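# Move sample box into freezer rack on window bench

## Task

Carry the sample box from the shelved bench beside the door to the freezer rack standing on the shelved bench beside the window, and push it fully into a vacant slot of that rack. At the end the rack must still sit on its bench, every other box must still be fully inside the rack, and the sample box must never have touched the floor; any one of these broken means failure. Afterwards open the gripper and move the robot away. The robot must not topple or be left leaning, and nothing may count as placed if only the robot is holding it there at the end.

## Robot and tools

ROBOT. A LinearBot: an omnidirectional wheeled base with a column about 1.75 m high. A carriage rides 1.0 m along the column (lift_m) and carries two identical six-joint arms, left and right, each with a two-finger gripper. Arm bases sit near 0.57 m + lift_m above the floor; carriage parts reach about 0.15 m lower. Reach is 0.78 m from the shoulder but only about 0.38 m below the arm base. A hand is roughly 0.16 m long, 0.1 m wide (0.14 m when open). Parked arm joints 1-6: 0, 0.05, 0.05, 1.45, 0, 0; parked, the robot is about 0.95 m wide and 0.7 m long. Cameras: carriage_camera (fixed, forward, tilted about 20 degrees down), left_wrist_camera and right_wrist_camera (looking past the fingertips). The wheel motors are strong (7 N m). Occasionally a loose object gets a brief nudge from outside.

FRAMES. Base frame: origin on the floor below the base centre, x forward, y left, z up. left_hand and right_hand report, in this frame, the point between each hand's finger pads, plus quat_wxyz (hand z along the fingers, fingers open along hand y; a hand pointing straight up with joints 1, 5, 6 at 0 reads 1,0,0,0). Odometry frame is the base frame at scene start; base_odometry integrates wheel rotation only, so slip looks like travel. Heading runs -3.142 to 3.142, positive left. Hand readings can be off, more so at long reach.

execute_actions(actions, cameras). actions is a list holding one action or none (none just returns state and images). An action may hold "base", "joints", or both; its motions start together. base takes exactly one relative command, counted from the base position in the latest reported state: translate_m (metres, forward +, -2 to 2), strafe_m (metres, left +, -2 to 2) or rotate_rad (radians, counter-clockwise/left +, -6.3 to 6.3). joints is a single dictionary for both arms and the lift, keyed by joint name, each value an absolute target: lift_m 0 to 1 m; leftjoint/right joints: joint1_rad -2.617 to 3.054 (yaw about vertical, 0 forward, + left); joint2_rad 0 to 3.141 (shoulder: 0 upper arm back and level, 1.57 vertical, 3.14 forward and level); joint3_rad 0 to 3.141 (elbow, 0 folded, 3.14 straight); joint4_rad -1.57 to 1.57 (wrist pitch, + lifts fingertips); joint5_rad -1.57 to 1.57 (wrist yaw, + swings fingertips to the RIGHT, opposite to joint 1); joint6_rad -2.094 to 2.094 (roll about the finger axis, + clockwise viewed from the forearm); gripper_m 0 to 0.093 m pad gap. Names are left_joint1_rad ... left_gripper_m and right_joint1_rad ... right_gripper_m. Done tolerances: lift ±0.004, joints 1 ±0.02, 2-3 ±0.055, 4 ±0.04, 5-6 ±0.02, gripper ±0.004. Any action ends within 15 s. Unknown keys or out-of-range values reject the whole call with no motion. Joints or base left out of an action may keep driving to earlier targets without showing it. cameras: list of carriage_camera, left_wrist_camera, right_wrist_camera or all; omitted/null/all gives every camera, [] gives none; the pictures line lists image order. If a result reports a stop, later motion, wait and finished_scene calls in that same reply are skipped.

wait(seconds): 0 to 10 s, commands nothing, returns state and images. zoom_image(camera, region): region [x0, y0, x1, y1] in pixels of that camera's latest full image, top-left origin, at most 504 by 504. read_manual(section): only "licences"; no motion. finished_scene(scene): ends scene 1 or 2 for good once the last command has been held; the goal must already be achieved and stable.

RESULTS. base_status and joint_status give how each motion ended. done: reached target (for the base, wheels turned the full amount, slip included; a 1-2 mm move may fall short and still say done). off_target: stopped short, may still push. contact_stop / time_out: target dropped, holds where it stopped. "joint command not followed" (with a cause line): a self-collision check blocked that arm's joint targets, gripper still obeyed; those joints show not_followed and may be retried each action until they pass. To untangle, move only the blocked arm clear first, then the other in a later call. on_its_own lists what the call did not command; "held at" is the held target, not the position. motor_effort: percent of maximum, + toward higher values, bracket = peak of the last action; each motor has a fixed bias and noise. Rising lift effort means load; lift effort dropping while lowering means a hand rests on something. drive_wheels larger at rest than after a free drive means the base is pressing something. Joint torques: per arm joint, biased and noisy. A holding gripper usually reads off_target; grip force is about 45-60 N per pad. ARM HIT means an arm struck the robot hard.

CONTACT. Drives stop on wheel overload or an arm knocked several degrees, but arms are unchecked during turns and usually when arm joints are also commanded; the base may coast about 0.3 m after an arm touch. Arms and grippers never stop on contact and snap to target once freed. After a blocked drive, back off about 0.2 m along the way you came (or turn back), twice if needed; the retreat itself may stop spuriously, a repeat usually works. The base can slide under a table lip that the column then strikes; reversing into such a lip can topple the robot.

CAUTIONS. The robot can fall and cannot recover; risk grows with high carriage, outstretched arms, loads, pulling, and abrupt stops; only images show a lean. Around 1.5 kg in each outstretched hand can tip it. A level hand sags 10-17 cm under 1 kg; a fully stretched arm may not lift 1 kg. Never let the arms strike or squeeze each other. Motors heat when holding, even during thinking: MOTOR HOT from 75 °C, a 10 s arm stop at 90 °C, the arm drops at 100 °C; after a heat stop joints show limit_stop_at_motor_heat, so resend targets. Keep arms folded when not working. While you compose a reply the robot holds its last command and the world keeps running. Avoid drops, slips, slams and hard pushes, and keep the rack and other boxes undisturbed.

Each tool is called after "Emit:" as name(argument=value, ...), one argument or row to a line, values as JSON.

## Session

Emit:
execute_actions(
  actions=[],
)

Scene clock: 0.00 s.
Joint torques (N m, as the arm reports them, + toward a larger angle): no reading
base_odometry: x=+0.000 y=+0.000 heading=+0.000 (m, m, rad; odometry frame)
base_status: not commanded
joint_positions: lift_m=+0.297 left_joint1_rad=+0.021 left_joint2_rad=+0.058 left_joint3_rad=+0.041 left_joint4_rad=+1.436 left_joint5_rad=+0.049 left_joint6_rad=-0.015 left_gripper_m=+0.094 right_joint1_rad=+0.024 right_joint2_rad=+0.042 right_joint3_rad=+0.036 right_joint4_rad=+1.414 right_joint5_rad=-0.041 right_joint6_rad=-0.056 right_gripper_m=+0.095
joint_status: not commanded
motor_effort: lift_m=+23 drive_wheels=+3 (%)
left_hand: x=+0.2984 y=+0.3104 z=+1.2925 quat_wxyz=(+0.997, +0.023, +0.076, +0.001) (m; base frame)
right_hand: x=+0.3001 y=-0.3100 z=+1.2904 quat_wxyz=(+0.996, -0.024, +0.081, -0.015) (m; base frame)
pictures: carriage_camera, left_wrist_camera, right_wrist_camera
Images, in order (width x height): carriage_camera 504x504, left_wrist_camera 504x504, right_wrist_camera 504x504.

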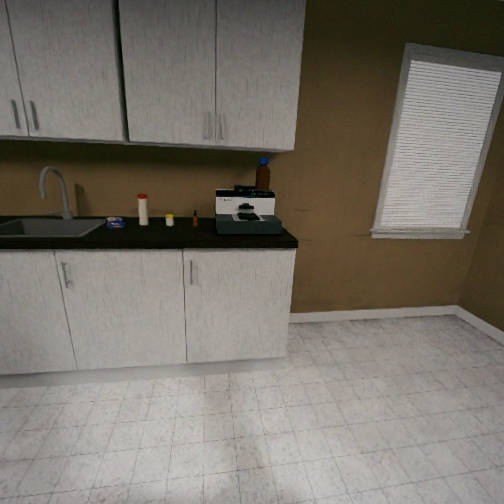

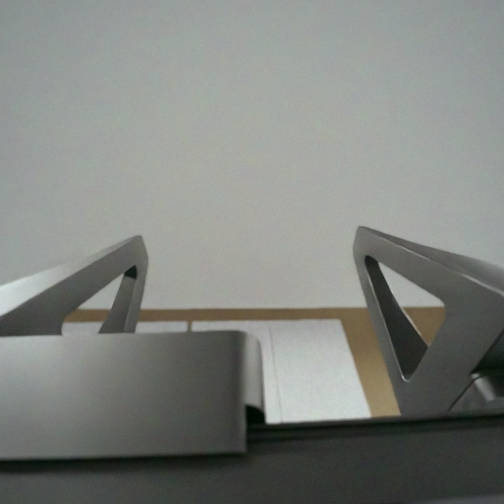

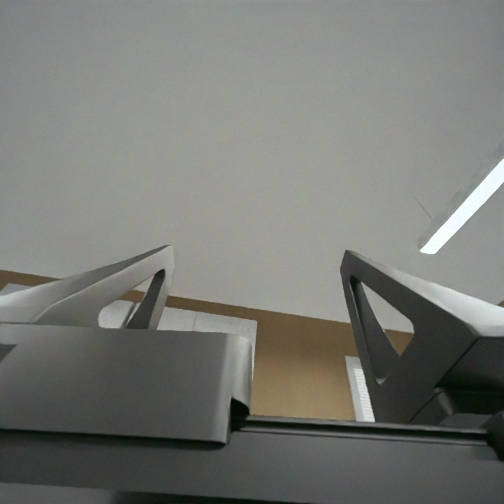

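Emit:
execute_actions(
  actions=[
    {"base": {"rotate_rad": -1.3}},
  ],
  cameras=["carriage_camera"],
)

Scene clock: 7.30 s.
Joint torques (N m, as the arm reports them, + toward a larger angle): left_arm=[-0.37  3.12  6.47 -0.09 -0.09 -0.05] | right_arm=[ 0.    4.37  5.95 -0.04  0.12  0.08]
base_odometry: x=+0.000 y=+0.000 heading=-1.300 (m, m, rad; odometry frame)
base_status: done
joint_positions: lift_m=+0.297 left_joint1_rad=+0.021 left_joint2_rad=+0.058 left_joint3_rad=+0.041 left_joint4_rad=+1.435 left_joint5_rad=+0.049 left_joint6_rad=-0.015 left_gripper_m=+0.094 right_joint1_rad=+0.024 right_joint2_rad=+0.042 right_joint3_rad=+0.036 right_joint4_rad=+1.413 right_joint5_rad=-0.041 right_joint6_rad=-0.056 right_gripper_m=+0.095
joint_status: not commanded
motor_effort: lift_m=+23(23) drive_wheels=+7(18) (%)
left_hand: x=+0.2985 y=+0.3104 z=+1.2925 quat_wxyz=(+0.997, +0.023, +0.077, +0.001) (m; base frame)
right_hand: x=+0.3002 y=-0.3100 z=+1.2904 quat_wxyz=(+0.996, -0.024, +0.081, -0.015) (m; base frame)
pictures: carriage_camera
Images, in order (width x height): carriage_camera 504x504.

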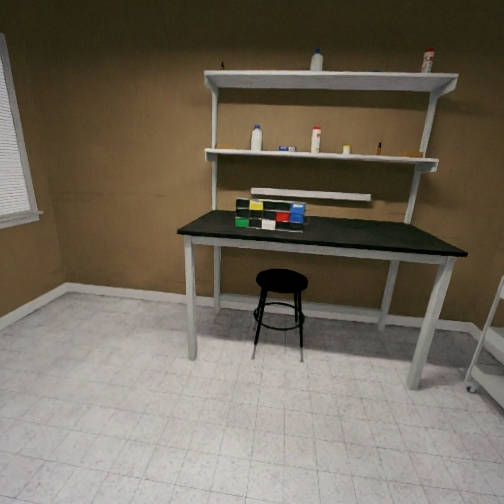

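Emit:
zoom_image(
  camera="carriage_camera",
  region=[220, 180, 330, 250],
)

Emit:
execute_actions(
  actions=[
    {"base": {"rotate_rad": -1.3}},
  ],
  cameras=["carriage_camera"],
)

Region (220, 180, 330, 250) of carriage_camera's 504x504 image, scaled by 4.582, with more detail than that image has; it fills the top 321 rows of this view, and the rest is white.

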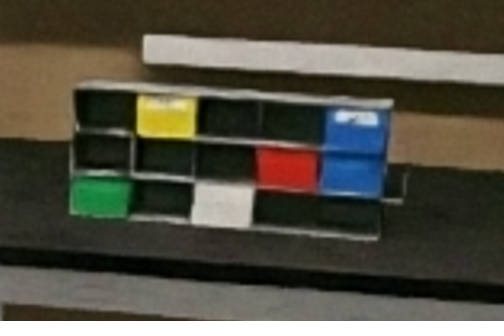

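Scene clock: 14.10 s.
Joint torques (N m, as the arm reports them, + toward a larger angle): left_arm=[-0.38  3.12  6.43 -0.1  -0.09 -0.05] | right_arm=[ 0.    4.37  6.05 -0.06  0.12  0.08]
base_odometry: x=+0.000 y=+0.000 heading=-2.599 (m, m, rad; odometry frame)
base_status: done
joint_positions: lift_m=+0.297 left_joint1_rad=+0.021 left_joint2_rad=+0.058 left_joint3_rad=+0.041 left_joint4_rad=+1.435 left_joint5_rad=+0.049 left_joint6_rad=-0.015 left_gripper_m=+0.094 right_joint1_rad=+0.024 right_joint2_rad=+0.042 right_joint3_rad=+0.036 right_joint4_rad=+1.413 right_joint5_rad=-0.041 right_joint6_rad=-0.056 right_gripper_m=+0.095
joint_status: not commanded
motor_effort: lift_m=+23(23) drive_wheels=+8(14) (%)
left_hand: x=+0.2985 y=+0.3104 z=+1.2925 quat_wxyz=(+0.997, +0.023, +0.077, +0.001) (m; base frame)
right_hand: x=+0.3002 y=-0.3100 z=+1.2904 quat_wxyz=(+0.996, -0.024, +0.081, -0.015) (m; base frame)
pictures: carriage_camera
Images, in order (width x height): carriage_camera 504x504.

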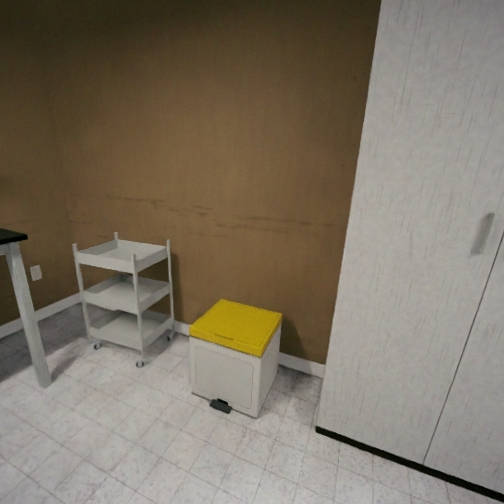

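Emit:
execute_actions(
  actions=[
    {"base": {"rotate_rad": -1.6}},
  ],
  cameras=["carriage_camera"],
)

Scene clock: 19.73 s.
Joint torques (N m, as the arm reports them, + toward a larger angle): left_arm=[-0.36  3.13  6.42 -0.08 -0.09 -0.05] | right_arm=[ 0.02  4.31  5.98 -0.02  0.12  0.08]
base_odometry: x=+0.000 y=+0.000 heading=+2.084 (m, m, rad; odometry frame)
base_status: done
joint_positions: lift_m=+0.297 left_joint1_rad=+0.021 left_joint2_rad=+0.058 left_joint3_rad=+0.041 left_joint4_rad=+1.435 left_joint5_rad=+0.049 left_joint6_rad=-0.015 left_gripper_m=+0.094 right_joint1_rad=+0.024 right_joint2_rad=+0.042 right_joint3_rad=+0.036 right_joint4_rad=+1.413 right_joint5_rad=-0.041 right_joint6_rad=-0.056 right_gripper_m=+0.095
joint_status: not commanded
motor_effort: lift_m=+23(23) drive_wheels=+9(16) (%)
left_hand: x=+0.2986 y=+0.3105 z=+1.2925 quat_wxyz=(+0.997, +0.023, +0.077, +0.001) (m; base frame)
right_hand: x=+0.3003 y=-0.3100 z=+1.2904 quat_wxyz=(+0.996, -0.024, +0.081, -0.015) (m; base frame)
pictures: carriage_camera
Images, in order (width x height): carriage_camera 504x504.

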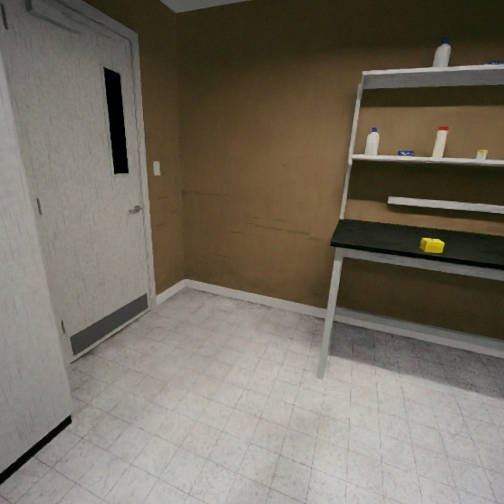

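Emit:
execute_actions(
  actions=[
    {"base": {"rotate_rad": -0.42}},
  ],
  cameras=["carriage_camera"],
)

Scene clock: 27.50 s.
Joint torques (N m, as the arm reports them, + toward a larger angle): left_arm=[-0.38  3.1   6.47 -0.1  -0.09 -0.05] | right_arm=[ 0.    4.31  5.89 -0.08  0.12  0.08]
base_odometry: x=+0.000 y=+0.000 heading=+1.665 (m, m, rad; odometry frame)
base_status: done
joint_positions: lift_m=+0.297 left_joint1_rad=+0.021 left_joint2_rad=+0.058 left_joint3_rad=+0.041 left_joint4_rad=+1.435 left_joint5_rad=+0.049 left_joint6_rad=-0.015 left_gripper_m=+0.094 right_joint1_rad=+0.024 right_joint2_rad=+0.042 right_joint3_rad=+0.036 right_joint4_rad=+1.413 right_joint5_rad=-0.041 right_joint6_rad=-0.056 right_gripper_m=+0.095
joint_status: not commanded
motor_effort: lift_m=+23(23) drive_wheels=+7(15) (%)
left_hand: x=+0.2986 y=+0.3105 z=+1.2925 quat_wxyz=(+0.997, +0.023, +0.077, +0.001) (m; base frame)
right_hand: x=+0.3003 y=-0.3100 z=+1.2904 quat_wxyz=(+0.996, -0.024, +0.081, -0.015) (m; base frame)
pictures: carriage_camera
Images, in order (width x height): carriage_camera 504x504.

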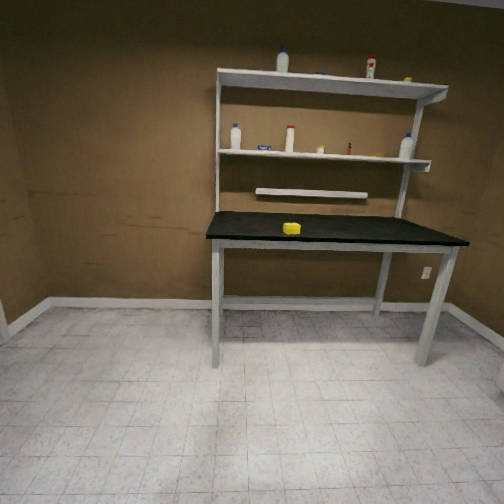

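Emit:
execute_actions(
  actions=[
    {"base": {"translate_m": 0.75}},
  ],
  cameras=["carriage_camera"],
)

Scene clock: 54.90 s.
Joint torques (N m, as the arm reports them, + toward a larger angle): left_arm=[-0.37  3.13  6.42 -0.1  -0.09 -0.05] | right_arm=[0.01 4.41 5.99 0.   0.12 0.09]
base_odometry: x=-0.069 y=+0.747 heading=+1.664 (m, m, rad; odometry frame)
base_status: done
joint_positions: lift_m=+0.297 left_joint1_rad=+0.021 left_joint2_rad=+0.058 left_joint3_rad=+0.041 left_joint4_rad=+1.434 left_joint5_rad=+0.049 left_joint6_rad=-0.015 left_gripper_m=+0.094 right_joint1_rad=+0.024 right_joint2_rad=+0.042 right_joint3_rad=+0.036 right_joint4_rad=+1.411 right_joint5_rad=-0.041 right_joint6_rad=-0.056 right_gripper_m=+0.095
joint_status: not commanded
motor_effort: lift_m=+23(23) drive_wheels=-7(22) (%)
left_hand: x=+0.2986 y=+0.3105 z=+1.2925 quat_wxyz=(+0.997, +0.023, +0.077, +0.001) (m; base frame)
right_hand: x=+0.3007 y=-0.3100 z=+1.2903 quat_wxyz=(+0.996, -0.024, +0.082, -0.015) (m; base frame)
pictures: carriage_camera
Images, in order (width x height): carriage_camera 504x504.

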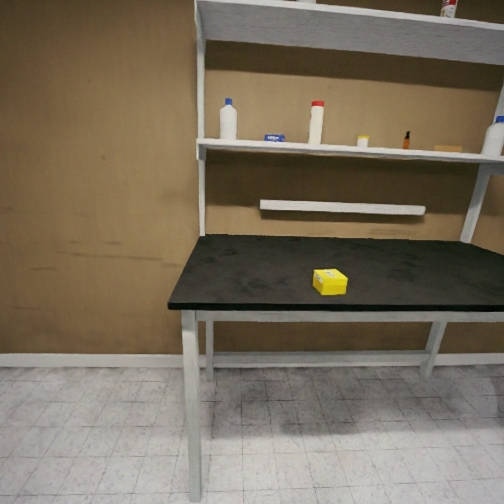

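Emit:
zoom_image(
  camera="carriage_camera",
  region=[290, 250, 370, 320],
)

Region (290, 250, 370, 320) of carriage_camera's 504x504 image, scaled by 6.300, with more detail than that image has; it fills the top 441 rows of this view, and the rest is white.

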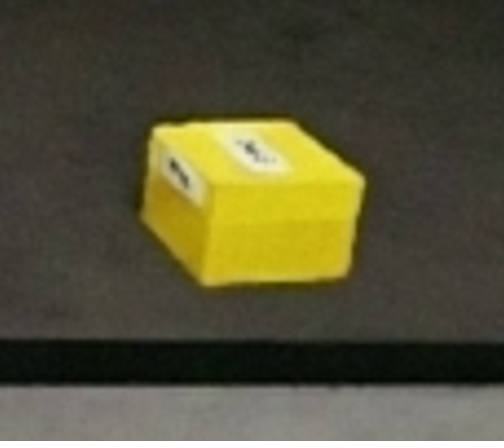

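Emit:
execute_actions(
  actions=[
    {"base": {"translate_m": 0.2}, "joints": {"lift_m": 0.42, "right_joint1_rad": 0.15, "right_joint2_rad": 1.95, "right_joint3_rad": 0.824, "right_joint4_rad": 0.686, "right_joint5_rad": 0, "right_joint6_rad": 0, "right_gripper_m": 0.093}},
  ],
  cameras=["carriage_camera", "right_wrist_camera"],
)

Scene clock: 101.17 s.
Joint torques (N m, as the arm reports them, + toward a larger angle): left_arm=[-0.38  3.07  6.44 -0.09 -0.09 -0.04] | right_arm=[  0.46 -10.53   6.16   2.19   0.16   0.16]
base_odometry: x=-0.087 y=+0.946 heading=+1.663 (m, m, rad; odometry frame)
base_status: done
joint_positions: lift_m=+0.420 left_joint1_rad=+0.021 left_joint2_rad=+0.058 left_joint3_rad=+0.041 left_joint4_rad=+1.435 left_joint5_rad=+0.049 left_joint6_rad=-0.015 left_gripper_m=+0.094 right_joint1_rad=+0.145 right_joint2_rad=+1.943 right_joint3_rad=+0.821 right_joint4_rad=+0.680 right_joint5_rad=-0.006 right_joint6_rad=-0.009 right_gripper_m=+0.093
joint_status: all done
motor_effort: lift_m=+24(32) drive_wheels=-6(19) (%)
left_hand: x=+0.2986 y=+0.3105 z=+1.4150 quat_wxyz=(+0.997, +0.023, +0.077, +0.001) (m; base frame)
right_hand: x=+0.7516 y=-0.2450 z=+1.0467 quat_wxyz=(+0.533, -0.067, +0.842, +0.039) (m; base frame)
pictures: carriage_camera, right_wrist_camera
Images, in order (width x height): carriage_camera 504x504, right_wrist_camera 504x504.

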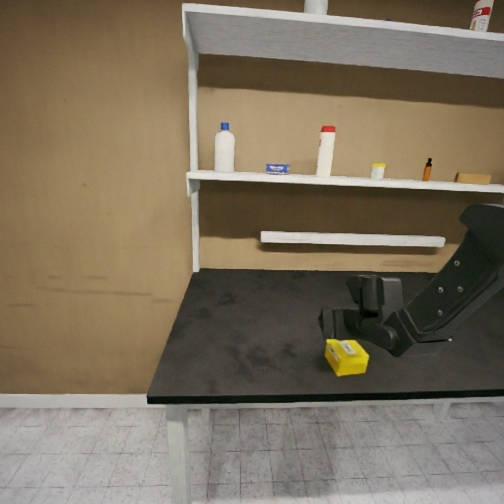

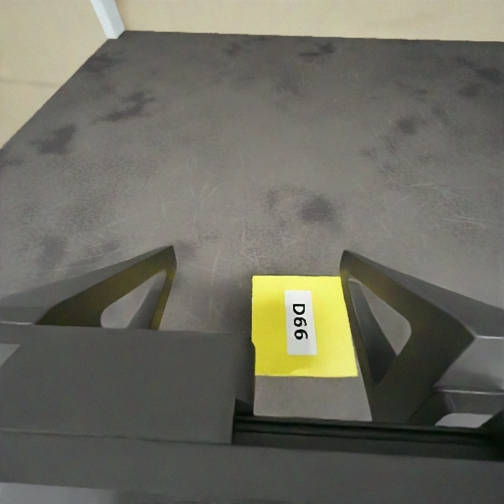

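Emit:
execute_actions(
  actions=[
    {"base": {"strafe_m": -0.035}, "joints": {"lift_m": 0.385}},
  ],
  cameras=[],
)

Emit:
execute_actions(
  actions=[
    {"base": {"translate_m": -0.05}},
  ],
  cameras=["carriage_camera", "right_wrist_camera"],
)

Scene clock: 120.33 s.
Joint torques (N m, as the arm reports them, + toward a larger angle): left_arm=[-0.36  3.13  6.42 -0.1  -0.08 -0.04] | right_arm=[  0.3  -10.65   6.26   2.2    0.16   0.15]
base_odometry: x=-0.053 y=+0.949 heading=+1.663 (m, m, rad; odometry frame)
base_status: done
joint_positions: lift_m=+0.385 left_joint1_rad=+0.021 left_joint2_rad=+0.058 left_joint3_rad=+0.041 left_joint4_rad=+1.434 left_joint5_rad=+0.049 left_joint6_rad=-0.015 left_gripper_m=+0.094 right_joint1_rad=+0.147 right_joint2_rad=+1.944 right_joint3_rad=+0.821 right_joint4_rad=+0.682 right_joint5_rad=-0.005 right_joint6_rad=-0.009 right_gripper_m=+0.093
joint_status: all done
motor_effort: lift_m=+20(18) drive_wheels=-1(13) (%)
left_hand: x=+0.2986 y=+0.3105 z=+1.3805 quat_wxyz=(+0.997, +0.023, +0.077, +0.001) (m; base frame)
right_hand: x=+0.7517 y=-0.2443 z=+1.0124 quat_wxyz=(+0.534, -0.067, +0.842, +0.039) (m; base frame)
pictures: none
No camera images: the call's "cameras" was empty. Leave "cameras" out to get every camera's image.

Scene clock: 121.50 s.
Joint torques (N m, as the arm reports them, + toward a larger angle): left_arm=[-0.38  3.12  6.44 -0.08 -0.09 -0.04] | right_arm=[  0.27 -10.58   6.13   2.22   0.15   0.15]
base_odometry: x=-0.048 y=+0.900 heading=+1.663 (m, m, rad; odometry frame)
base_status: done
joint_positions: lift_m=+0.385 left_joint1_rad=+0.021 left_joint2_rad=+0.058 left_joint3_rad=+0.041 left_joint4_rad=+1.434 left_joint5_rad=+0.049 left_joint6_rad=-0.015 left_gripper_m=+0.094 right_joint1_rad=+0.147 right_joint2_rad=+1.944 right_joint3_rad=+0.821 right_joint4_rad=+0.683 right_joint5_rad=-0.005 right_joint6_rad=-0.009 right_gripper_m=+0.093
joint_status: not commanded
motor_effort: lift_m=+20(20) drive_wheels=-1(11) (%)
left_hand: x=+0.2988 y=+0.3105 z=+1.3805 quat_wxyz=(+0.997, +0.023, +0.077, +0.001) (m; base frame)
right_hand: x=+0.7518 y=-0.2443 z=+1.0126 quat_wxyz=(+0.534, -0.067, +0.842, +0.039) (m; base frame)
pictures: carriage_camera, right_wrist_camera
Images, in order (width x height): carriage_camera 504x504, right_wrist_camera 504x504.

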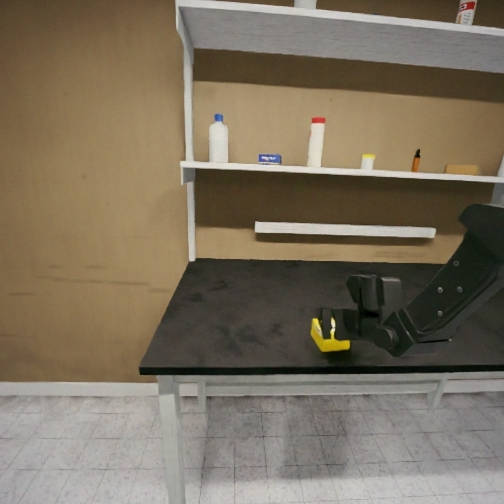

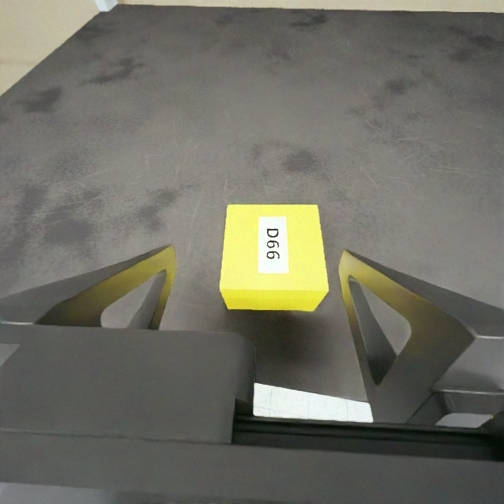

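Emit:
execute_actions(
  actions=[
    {"base": {"strafe_m": -0.011}, "joints": {"lift_m": 0.35}},
  ],
  cameras=["carriage_camera", "right_wrist_camera"],
)

Scene clock: 130.73 s.
Joint torques (N m, as the arm reports them, + toward a larger angle): left_arm=[-0.34  3.11  6.47 -0.08 -0.09 -0.04] | right_arm=[  0.27 -10.81   6.24   2.19   0.15   0.15]
base_odometry: x=-0.037 y=+0.901 heading=+1.663 (m, m, rad; odometry frame)
base_status: done
joint_positions: lift_m=+0.350 left_joint1_rad=+0.021 left_joint2_rad=+0.058 left_joint3_rad=+0.041 left_joint4_rad=+1.433 left_joint5_rad=+0.049 left_joint6_rad=-0.015 left_gripper_m=+0.094 right_joint1_rad=+0.147 right_joint2_rad=+1.945 right_joint3_rad=+0.821 right_joint4_rad=+0.683 right_joint5_rad=-0.004 right_joint6_rad=-0.009 right_gripper_m=+0.093
joint_status: all done
motor_effort: lift_m=+20(21) drive_wheels=+3(5) (%)
left_hand: x=+0.2989 y=+0.3105 z=+1.3455 quat_wxyz=(+0.997, +0.023, +0.078, +0.001) (m; base frame)
right_hand: x=+0.7518 y=-0.2443 z=+0.9772 quat_wxyz=(+0.534, -0.067, +0.842, +0.039) (m; base frame)
pictures: carriage_camera, right_wrist_camera
Images, in order (width x height): carriage_camera 504x504, right_wrist_camera 504x504.

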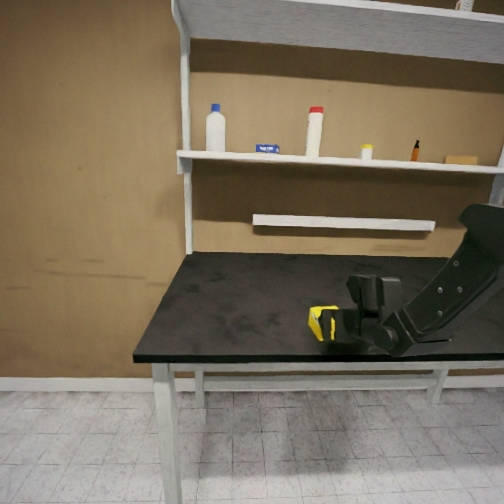

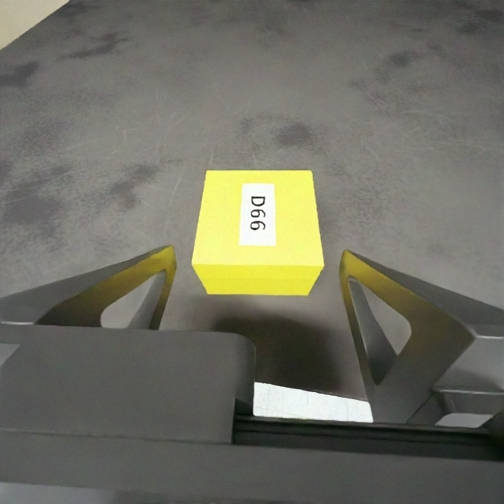

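Emit:
execute_actions(
  actions=[
    {"base": {"translate_m": 0.028}, "joints": {"lift_m": 0.325}},
  ],
  cameras=["carriage_camera", "right_wrist_camera"],
)

Scene clock: 147.87 s.
Joint torques (N m, as the arm reports them, + toward a larger angle): left_arm=[-0.39  3.09  6.48 -0.07 -0.09 -0.05] | right_arm=[  0.39 -10.8    6.1    2.17   0.16   0.15]
base_odometry: x=-0.040 y=+0.928 heading=+1.663 (m, m, rad; odometry frame)
base_status: done
joint_positions: lift_m=+0.325 left_joint1_rad=+0.021 left_joint2_rad=+0.058 left_joint3_rad=+0.041 left_joint4_rad=+1.433 left_joint5_rad=+0.049 left_joint6_rad=-0.015 left_gripper_m=+0.094 right_joint1_rad=+0.147 right_joint2_rad=+1.947 right_joint3_rad=+0.821 right_joint4_rad=+0.683 right_joint5_rad=-0.004 right_joint6_rad=-0.009 right_gripper_m=+0.093
joint_status: all done
motor_effort: lift_m=+20(20) drive_wheels=+6(8) (%)
left_hand: x=+0.2989 y=+0.3105 z=+1.3205 quat_wxyz=(+0.997, +0.023, +0.078, +0.001) (m; base frame)
right_hand: x=+0.7516 y=-0.2443 z=+0.9511 quat_wxyz=(+0.533, -0.067, +0.843, +0.039) (m; base frame)
pictures: carriage_camera, right_wrist_camera
Images, in order (width x height): carriage_camera 504x504, right_wrist_camera 504x504.

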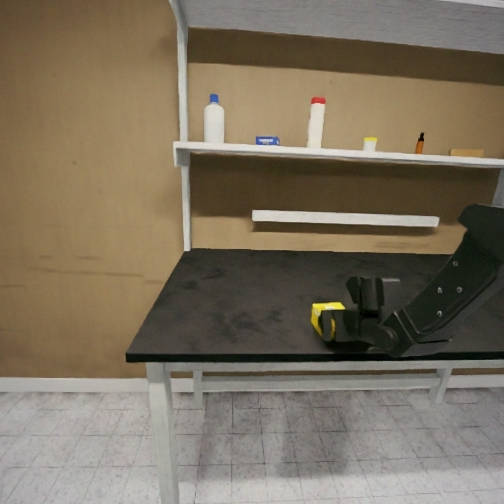

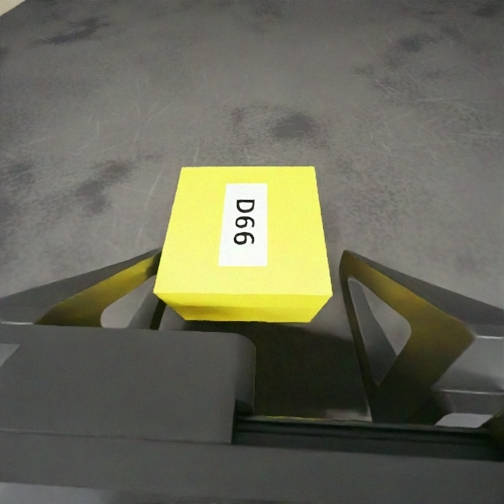

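Emit:
zoom_image(
  camera="carriage_camera",
  region=[295, 270, 415, 370],
)

Region (295, 270, 415, 370) of carriage_camera's 504x504 image, scaled by 4.200, with more detail than that image has.

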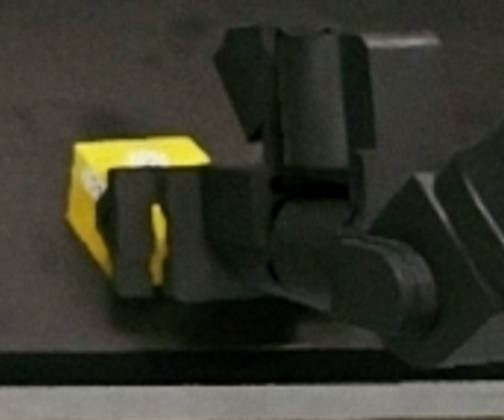

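Emit:
execute_actions(
  actions=[
    {"base": {"strafe_m": 0.006}, "joints": {"lift_m": 0.319}},
  ],
  cameras=[],
)

Emit:
execute_actions(
  actions=[
    {"joints": {"right_gripper_m": 0.06}},
  ],
  cameras=["right_wrist_camera"],
)

Scene clock: 162.07 s.
Joint torques (N m, as the arm reports them, + toward a larger angle): left_arm=[-0.38  3.12  6.43 -0.08 -0.09 -0.04] | right_arm=[ -0.03 -10.81   6.03   2.18   0.13   0.15]
base_odometry: x=-0.045 y=+0.927 heading=+1.662 (m, m, rad; odometry frame)
base_status: done
joint_positions: lift_m=+0.319 left_joint1_rad=+0.021 left_joint2_rad=+0.058 left_joint3_rad=+0.041 left_joint4_rad=+1.434 left_joint5_rad=+0.049 left_joint6_rad=-0.015 left_gripper_m=+0.094 right_joint1_rad=+0.149 right_joint2_rad=+1.947 right_joint3_rad=+0.821 right_joint4_rad=+0.684 right_joint5_rad=-0.004 right_joint6_rad=-0.009 right_gripper_m=+0.093
joint_status: all done
motor_effort: lift_m=+20(18) drive_wheels=+6(10) (%)
left_hand: x=+0.2987 y=+0.3105 z=+1.3145 quat_wxyz=(+0.997, +0.023, +0.077, +0.001) (m; base frame)
right_hand: x=+0.7516 y=-0.2434 z=+0.9453 quat_wxyz=(+0.533, -0.068, +0.842, +0.039) (m; base frame)
pictures: none
No camera images: the call's "cameras" was empty. Leave "cameras" out to get every camera's image.

Scene clock: 162.60 s.
Joint torques (N m, as the arm reports them, + toward a larger angle): left_arm=[-0.39  3.13  6.45 -0.08 -0.09 -0.05] | right_arm=[  0.   -10.91   6.15   2.17   0.14   0.15]
base_odometry: x=-0.045 y=+0.927 heading=+1.662 (m, m, rad; odometry frame)
base_status: not commanded
joint_positions: lift_m=+0.319 left_joint1_rad=+0.021 left_joint2_rad=+0.058 left_joint3_rad=+0.041 left_joint4_rad=+1.434 left_joint5_rad=+0.049 left_joint6_rad=-0.015 left_gripper_m=+0.094 right_joint1_rad=+0.149 right_joint2_rad=+1.947 right_joint3_rad=+0.821 right_joint4_rad=+0.683 right_joint5_rad=-0.003 right_joint6_rad=-0.009 right_gripper_m=+0.076
joint_status: right_gripper_m off_target (ended at +0.075, target +0.060)
motor_effort: lift_m=+20(20) drive_wheels=+6(6) (%)
left_hand: x=+0.2987 y=+0.3105 z=+1.3145 quat_wxyz=(+0.997, +0.023, +0.077, +0.001) (m; base frame)
right_hand: x=+0.7515 y=-0.2435 z=+0.9450 quat_wxyz=(+0.533, -0.068, +0.843, +0.039) (m; base frame)
pictures: right_wrist_camera
Images, in order (width x height): right_wrist_camera 504x504.

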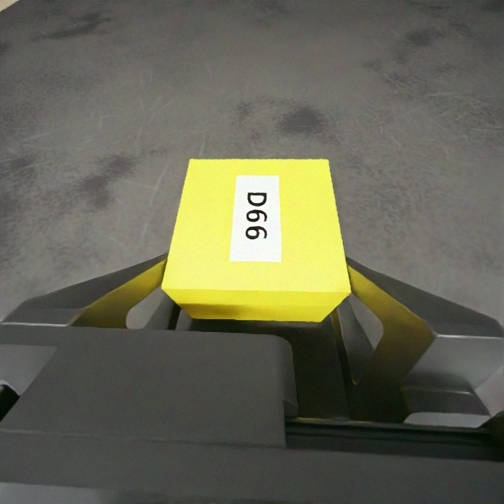

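Emit:
execute_actions(
  actions=[
    {"joints": {"lift_m": 0.38}},
  ],
  cameras=["right_wrist_camera"],
)

Scene clock: 170.23 s.
Joint torques (N m, as the arm reports them, + toward a larger angle): left_arm=[-0.37  3.08  6.44 -0.07 -0.09 -0.04] | right_arm=[  0.   -11.     6.13   2.31   0.17   0.16]
base_odometry: x=-0.045 y=+0.927 heading=+1.662 (m, m, rad; odometry frame)
base_status: not commanded
joint_positions: lift_m=+0.380 left_joint1_rad=+0.021 left_joint2_rad=+0.058 left_joint3_rad=+0.041 left_joint4_rad=+1.434 left_joint5_rad=+0.049 left_joint6_rad=-0.015 left_gripper_m=+0.094 right_joint1_rad=+0.149 right_joint2_rad=+1.948 right_joint3_rad=+0.821 right_joint4_rad=+0.674 right_joint5_rad=-0.003 right_joint6_rad=-0.009 right_gripper_m=+0.076
joint_status: all done
motor_effort: lift_m=+24(31) drive_wheels=+5(5) (%)
left_hand: x=+0.2987 y=+0.3105 z=+1.3749 quat_wxyz=(+0.997, +0.023, +0.077, +0.001) (m; base frame)
right_hand: x=+0.7505 y=-0.2436 z=+1.0030 quat_wxyz=(+0.529, -0.068, +0.845, +0.039) (m; base frame)
pictures: right_wrist_camera
Images, in order (width x height): right_wrist_camera 504x504.

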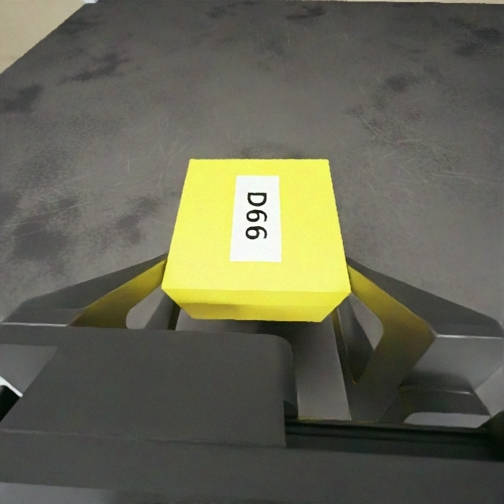

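Emit:
execute_actions(
  actions=[
    {"base": {"translate_m": -1.45}, "joints": {"right_joint1_rad": 0.0, "right_joint4_rad": 0.696, "lift_m": 0.44}},
  ],
  cameras=[],
)

Emit:
execute_actions(
  actions=[
    {"base": {"rotate_rad": -3.14}},
  ],
  cameras=["carriage_camera", "right_wrist_camera"],
)

Scene clock: 199.03 s.
Joint torques (N m, as the arm reports them, + toward a larger angle): left_arm=[-0.38  3.1   6.43 -0.07 -0.09 -0.04] | right_arm=[  0.56 -11.06   6.13   2.31   0.06   0.15]
base_odometry: x=+0.087 y=-0.516 heading=+1.662 (m, m, rad; odometry frame)
base_status: done
joint_positions: lift_m=+0.440 left_joint1_rad=+0.021 left_joint2_rad=+0.058 left_joint3_rad=+0.041 left_joint4_rad=+1.433 left_joint5_rad=+0.049 left_joint6_rad=-0.015 left_gripper_m=+0.094 right_joint1_rad=-0.006 right_joint2_rad=+1.950 right_joint3_rad=+0.821 right_joint4_rad=+0.683 right_joint5_rad=+0.003 right_joint6_rad=-0.008 right_gripper_m=+0.076
joint_status: all done
motor_effort: lift_m=+24(27) drive_wheels=-1(16) (%)
left_hand: x=+0.2991 y=+0.3105 z=+1.4349 quat_wxyz=(+0.997, +0.023, +0.078, +0.001) (m; base frame)
right_hand: x=+0.7569 y=-0.3215 z=+1.0638 quat_wxyz=(+0.533, +0.000, +0.846, -0.005) (m; base frame)
pictures: none
No camera images: the call's "cameras" was empty. Leave "cameras" out to get every camera's image.

Scene clock: 203.30 s.
Joint torques (N m, as the arm reports them, + toward a larger angle): left_arm=[-0.37  3.12  6.43 -0.05 -0.08 -0.05] | right_arm=[  0.59 -11.26   6.18   2.29   0.07   0.15]
base_odometry: x=+0.087 y=-0.516 heading=-1.477 (m, m, rad; odometry frame)
base_status: done
joint_positions: lift_m=+0.440 left_joint1_rad=+0.021 left_joint2_rad=+0.058 left_joint3_rad=+0.041 left_joint4_rad=+1.431 left_joint5_rad=+0.049 left_joint6_rad=-0.015 left_gripper_m=+0.094 right_joint1_rad=-0.007 right_joint2_rad=+1.950 right_joint3_rad=+0.821 right_joint4_rad=+0.683 right_joint5_rad=+0.003 right_joint6_rad=-0.008 right_gripper_m=+0.076
joint_status: not commanded
motor_effort: lift_m=+25(24) drive_wheels=+10(20) (%)
left_hand: x=+0.2995 y=+0.3105 z=+1.4348 quat_wxyz=(+0.997, +0.023, +0.079, +0.001) (m; base frame)
right_hand: x=+0.7569 y=-0.3221 z=+1.0638 quat_wxyz=(+0.533, +0.000, +0.846, -0.005) (m; base frame)
pictures: carriage_camera, right_wrist_camera
Images, in order (width x height): carriage_camera 504x504, right_wrist_camera 504x504.

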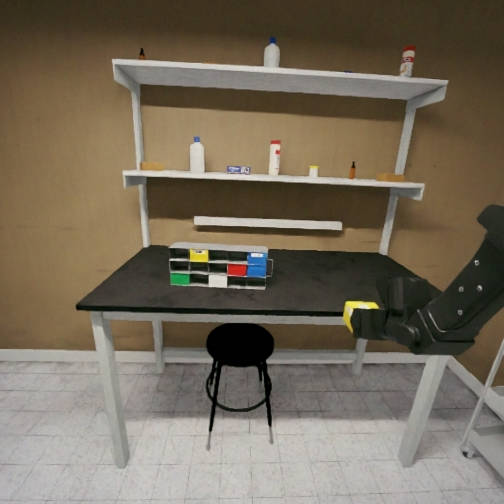

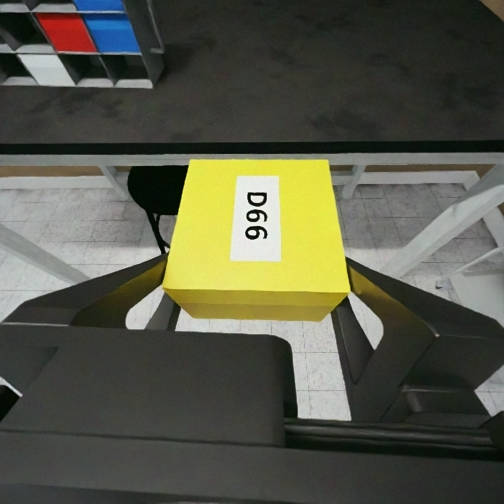

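Emit:
execute_actions(
  actions=[
    {"base": {"strafe_m": 0.465}},
  ],
  cameras=[],
)

Emit:
execute_actions(
  actions=[
    {"base": {"translate_m": 0.25}},
  ],
  cameras=["carriage_camera", "right_wrist_camera"],
)

Scene clock: 212.60 s.
Joint torques (N m, as the arm reports them, + toward a larger angle): left_arm=[-0.39  3.13  6.44 -0.05 -0.08 -0.05] | right_arm=[  0.14 -11.2    6.11   2.29   0.06   0.15]
base_odometry: x=+0.550 y=-0.473 heading=-1.478 (m, m, rad; odometry frame)
base_status: done
joint_positions: lift_m=+0.440 left_joint1_rad=+0.021 left_joint2_rad=+0.058 left_joint3_rad=+0.041 left_joint4_rad=+1.431 left_joint5_rad=+0.049 left_joint6_rad=-0.015 left_gripper_m=+0.094 right_joint1_rad=-0.001 right_joint2_rad=+1.950 right_joint3_rad=+0.821 right_joint4_rad=+0.681 right_joint5_rad=+0.003 right_joint6_rad=-0.008 right_gripper_m=+0.076
joint_status: not commanded
motor_effort: lift_m=+24(24) drive_wheels=-6(19) (%)
left_hand: x=+0.2995 y=+0.3105 z=+1.4348 quat_wxyz=(+0.997, +0.023, +0.079, +0.001) (m; base frame)
right_hand: x=+0.7568 y=-0.3193 z=+1.0635 quat_wxyz=(+0.532, -0.002, +0.847, -0.004) (m; base frame)
pictures: none
No camera images: the call's "cameras" was empty. Leave "cameras" out to get every camera's image.

Scene clock: 214.90 s.
Joint torques (N m, as the arm reports them, + toward a larger angle): left_arm=[-0.37  3.14  6.43 -0.05 -0.09 -0.05] | right_arm=[  0.11 -11.16   6.33   2.31   0.06   0.15]
base_odometry: x=+0.574 y=-0.722 heading=-1.478 (m, m, rad; odometry frame)
base_status: done
joint_positions: lift_m=+0.440 left_joint1_rad=+0.021 left_joint2_rad=+0.058 left_joint3_rad=+0.041 left_joint4_rad=+1.431 left_joint5_rad=+0.049 left_joint6_rad=-0.015 left_gripper_m=+0.094 right_joint1_rad=-0.002 right_joint2_rad=+1.950 right_joint3_rad=+0.821 right_joint4_rad=+0.680 right_joint5_rad=+0.003 right_joint6_rad=-0.008 right_gripper_m=+0.076
joint_status: not commanded
motor_effort: lift_m=+24(25) drive_wheels=-4(14) (%)
left_hand: x=+0.2994 y=+0.3105 z=+1.4348 quat_wxyz=(+0.997, +0.023, +0.079, +0.001) (m; base frame)
right_hand: x=+0.7566 y=-0.3194 z=+1.0632 quat_wxyz=(+0.532, -0.002, +0.847, -0.004) (m; base frame)
pictures: carriage_camera, right_wrist_camera
Images, in order (width x height): carriage_camera 504x504, right_wrist_camera 504x504.

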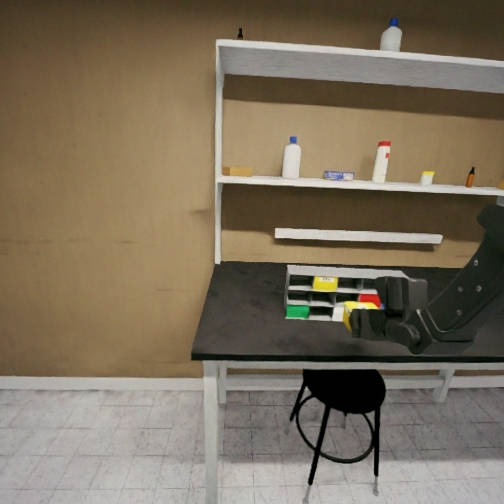

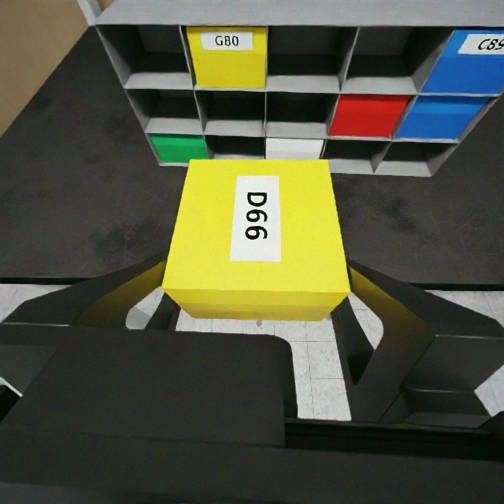

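Emit:
zoom_image(
  camera="right_wrist_camera",
  region=[80, 0, 504, 200],
)

Emit:
zoom_image(
  camera="carriage_camera",
  region=[270, 250, 430, 370],
)

Region (80, 0, 504, 200) of right_wrist_camera's 504x504 image, scaled by 1.189, with more detail than that image has; it fills the top 238 rows of this view, and the rest is white.

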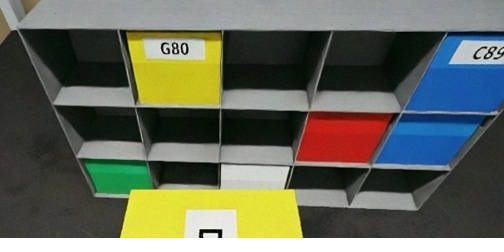

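Region (270, 250, 430, 370) of carriage_camera's 504x504 image, scaled by 3.150, with more detail than that image has; it fills the top 378 rows of this view, and the rest is white.

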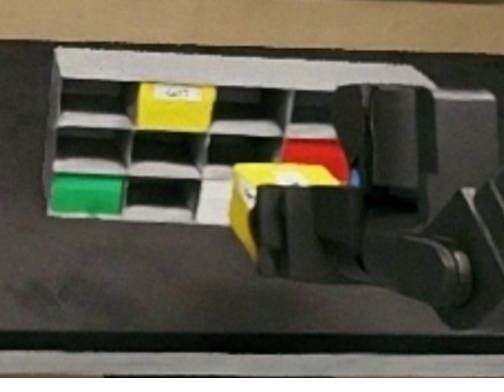

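Emit:
execute_actions(
  actions=[
    {"base": {"rotate_rad": -0.055}, "joints": {"right_joint4_rad": 0.705}},
  ],
  cameras=[],
)

Emit:
execute_actions(
  actions=[
    {"base": {"translate_m": 0.1}},
  ],
  cameras=["carriage_camera", "right_wrist_camera"],
)

Scene clock: 236.17 s.
Joint torques (N m, as the arm reports them, + toward a larger angle): left_arm=[-0.43  3.11  6.45 -0.06 -0.09 -0.04] | right_arm=[ -0.01 -11.22   6.16   2.37   0.08   0.15]
base_odometry: x=+0.574 y=-0.722 heading=-1.532 (m, m, rad; odometry frame)
base_status: done
joint_positions: lift_m=+0.440 left_joint1_rad=+0.021 left_joint2_rad=+0.058 left_joint3_rad=+0.041 left_joint4_rad=+1.433 left_joint5_rad=+0.049 left_joint6_rad=-0.015 left_gripper_m=+0.094 right_joint1_rad=+0.000 right_joint2_rad=+1.950 right_joint3_rad=+0.821 right_joint4_rad=+0.685 right_joint5_rad=+0.002 right_joint6_rad=-0.008 right_gripper_m=+0.076
joint_status: all done
motor_effort: lift_m=+25(24) drive_wheels=-5(12) (%)
left_hand: x=+0.2991 y=+0.3105 z=+1.4349 quat_wxyz=(+0.997, +0.023, +0.078, +0.001) (m; base frame)
right_hand: x=+0.7571 y=-0.3185 z=+1.0642 quat_wxyz=(+0.533, -0.003, +0.846, -0.003) (m; base frame)
pictures: none
No camera images: the call's "cameras" was empty. Leave "cameras" out to get every camera's image.

Scene clock: 237.80 s.
Joint torques (N m, as the arm reports them, + toward a larger angle): left_arm=[-0.37  3.11  6.43 -0.06 -0.09 -0.05] | right_arm=[ -0.01 -11.2    6.1    2.37   0.07   0.15]
base_odometry: x=+0.578 y=-0.822 heading=-1.533 (m, m, rad; odometry frame)
base_status: done
joint_positions: lift_m=+0.440 left_joint1_rad=+0.021 left_joint2_rad=+0.058 left_joint3_rad=+0.041 left_joint4_rad=+1.433 left_joint5_rad=+0.049 left_joint6_rad=-0.015 left_gripper_m=+0.094 right_joint1_rad=+0.000 right_joint2_rad=+1.950 right_joint3_rad=+0.821 right_joint4_rad=+0.685 right_joint5_rad=+0.002 right_joint6_rad=-0.008 right_gripper_m=+0.076
joint_status: not commanded
motor_effort: lift_m=+24(24) drive_wheels=-5(17) (%)
left_hand: x=+0.2989 y=+0.3105 z=+1.4349 quat_wxyz=(+0.997, +0.023, +0.078, +0.001) (m; base frame)
right_hand: x=+0.7572 y=-0.3185 z=+1.0644 quat_wxyz=(+0.534, -0.003, +0.846, -0.003) (m; base frame)
pictures: carriage_camera, right_wrist_camera
Images, in order (width x height): carriage_camera 504x504, right_wrist_camera 504x504.

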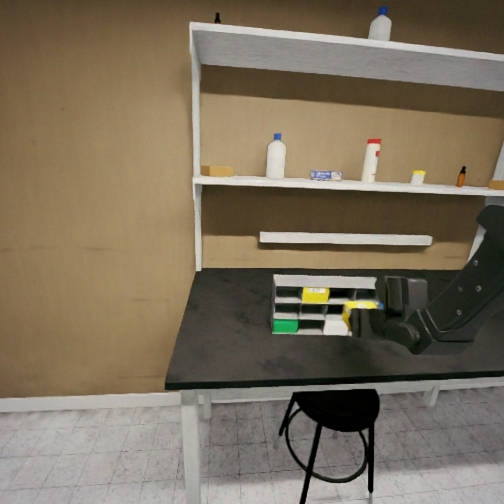

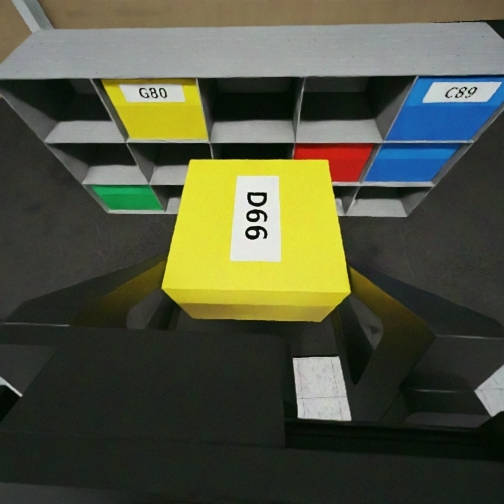

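Emit:
execute_actions(
  actions=[
    {"base": {"translate_m": 0.06}},
  ],
  cameras=["carriage_camera", "right_wrist_camera"],
)

Scene clock: 251.60 s.
Joint torques (N m, as the arm reports them, + toward a larger angle): left_arm=[-0.36  3.12  6.44 -0.09 -0.09 -0.05] | right_arm=[  0.02 -11.22   6.16   2.36   0.08   0.15]
base_odometry: x=+0.580 y=-0.882 heading=-1.534 (m, m, rad; odometry frame)
base_status: done
joint_positions: lift_m=+0.440 left_joint1_rad=+0.021 left_joint2_rad=+0.058 left_joint3_rad=+0.041 left_joint4_rad=+1.434 left_joint5_rad=+0.049 left_joint6_rad=-0.015 left_gripper_m=+0.094 right_joint1_rad=+0.000 right_joint2_rad=+1.950 right_joint3_rad=+0.821 right_joint4_rad=+0.686 right_joint5_rad=+0.002 right_joint6_rad=-0.008 right_gripper_m=+0.076
joint_status: not commanded
motor_effort: lift_m=+24(24) drive_wheels=-4(18) (%)
left_hand: x=+0.2987 y=+0.3105 z=+1.4349 quat_wxyz=(+0.997, +0.023, +0.077, +0.001) (m; base frame)
right_hand: x=+0.7573 y=-0.3185 z=+1.0646 quat_wxyz=(+0.534, -0.003, +0.845, -0.003) (m; base frame)
pictures: carriage_camera, right_wrist_camera
Images, in order (width x height): carriage_camera 504x504, right_wrist_camera 504x504.

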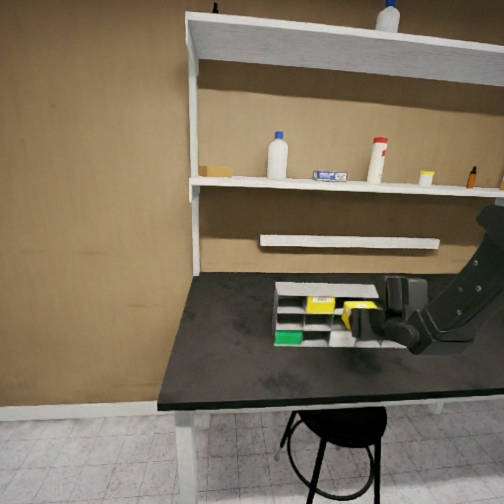

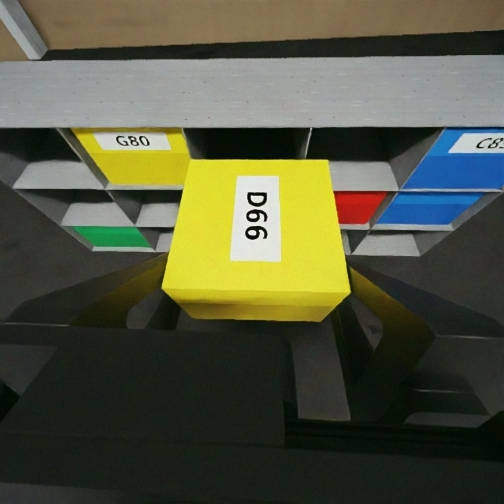

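Emit:
zoom_image(
  camera="right_wrist_camera",
  region=[40, 100, 292, 270],
)

Emit:
zoom_image(
  camera="right_wrist_camera",
  region=[252, 100, 504, 270],
)

Emit:
zoom_image(
  camera="carriage_camera",
  region=[265, 270, 405, 360],
)

Region (40, 100, 292, 270) of right_wrist_camera's 504x504 image, scaled by 2.000, with more detail than that image has; it fills the top 340 rows of this view, and the rest is white.

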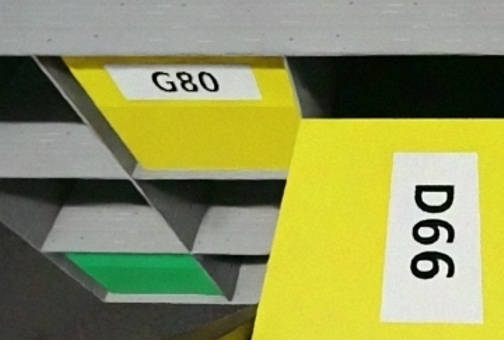

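Region (252, 100, 504, 270) of right_wrist_camera's 504x504 image, scaled by 2.000, with more detail than that image has; it fills the top 340 rows of this view, and the rest is white.

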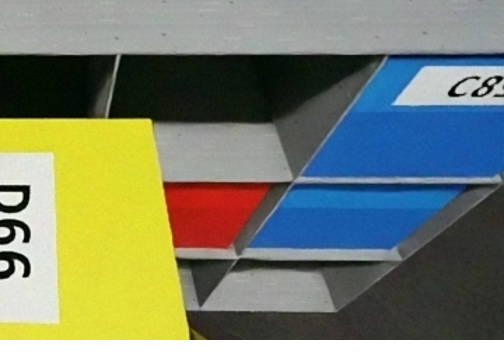

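Region (265, 270, 405, 360) of carriage_camera's 504x504 image, scaled by 3.600, with more detail than that image has; it fills the top 324 rows of this view, and the rest is white.

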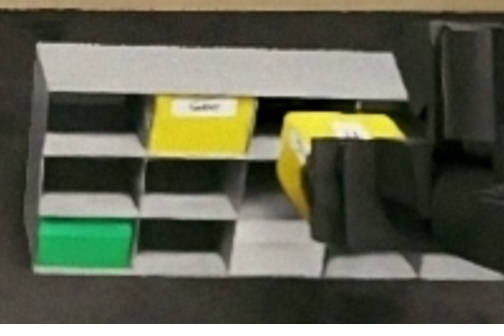

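Emit:
execute_actions(
  actions=[
    {"base": {"strafe_m": 0.008}, "joints": {"lift_m": 0.436, "left_joint1_rad": -0.45, "left_joint2_rad": 2.347, "left_joint3_rad": 1.011, "left_joint4_rad": 1.336, "left_joint5_rad": 0.25, "left_joint6_rad": -1.57}},
  ],
)

Scene clock: 373.83 s.
Joint torques (N m, as the arm reports them, + toward a larger angle): left_arm=[ -0.95 -10.81   5.5    2.25   0.01  -0.02] | right_arm=[  0.03 -11.41   6.22   2.38   0.08   0.15]
base_odometry: x=+0.587 y=-0.882 heading=-1.534 (m, m, rad; odometry frame)
base_status: done
joint_positions: lift_m=+0.436 left_joint1_rad=-0.442 left_joint2_rad=+2.346 left_joint3_rad=+1.005 left_joint4_rad=+1.319 left_joint5_rad=+0.243 left_joint6_rad=-1.564 left_gripper_m=+0.094 right_joint1_rad=-0.001 right_joint2_rad=+1.951 right_joint3_rad=+0.821 right_joint4_rad=+0.683 right_joint5_rad=+0.001 right_joint6_rad=-0.008 right_gripper_m=+0.076
joint_status: all done
motor_effort: lift_m=+20(23) drive_wheels=+7(9) (%)
left_hand: x=+0.7468 y=+0.0413 z=+1.0760 quat_wxyz=(+0.300, -0.306, +0.646, -0.632) (m; base frame)
right_hand: x=+0.7569 y=-0.3188 z=+1.0601 quat_wxyz=(+0.533, -0.003, +0.846, -0.003) (m; base frame)
pictures: carriage_camera, left_wrist_camera, right_wrist_camera
Images, in order (width x height): carriage_camera 504x504, left_wrist_camera 504x504, right_wrist_camera 504x504.

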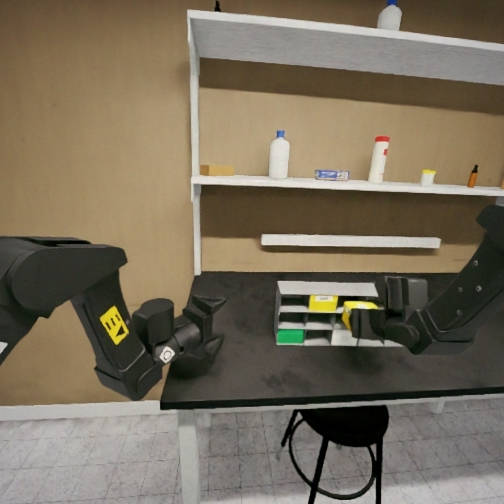

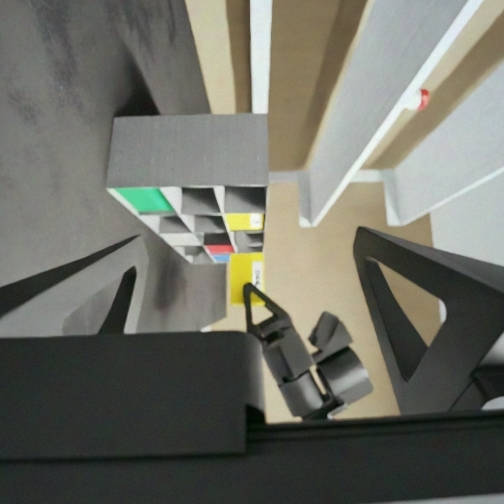

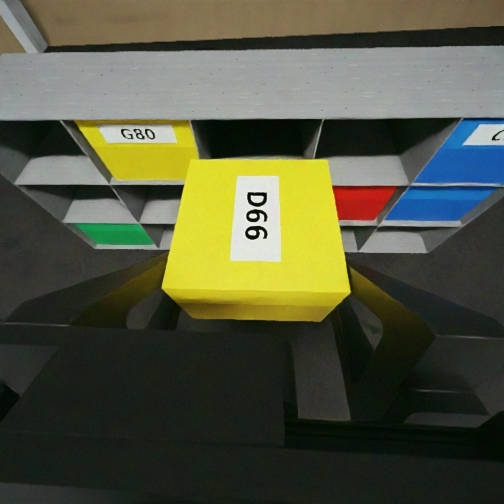

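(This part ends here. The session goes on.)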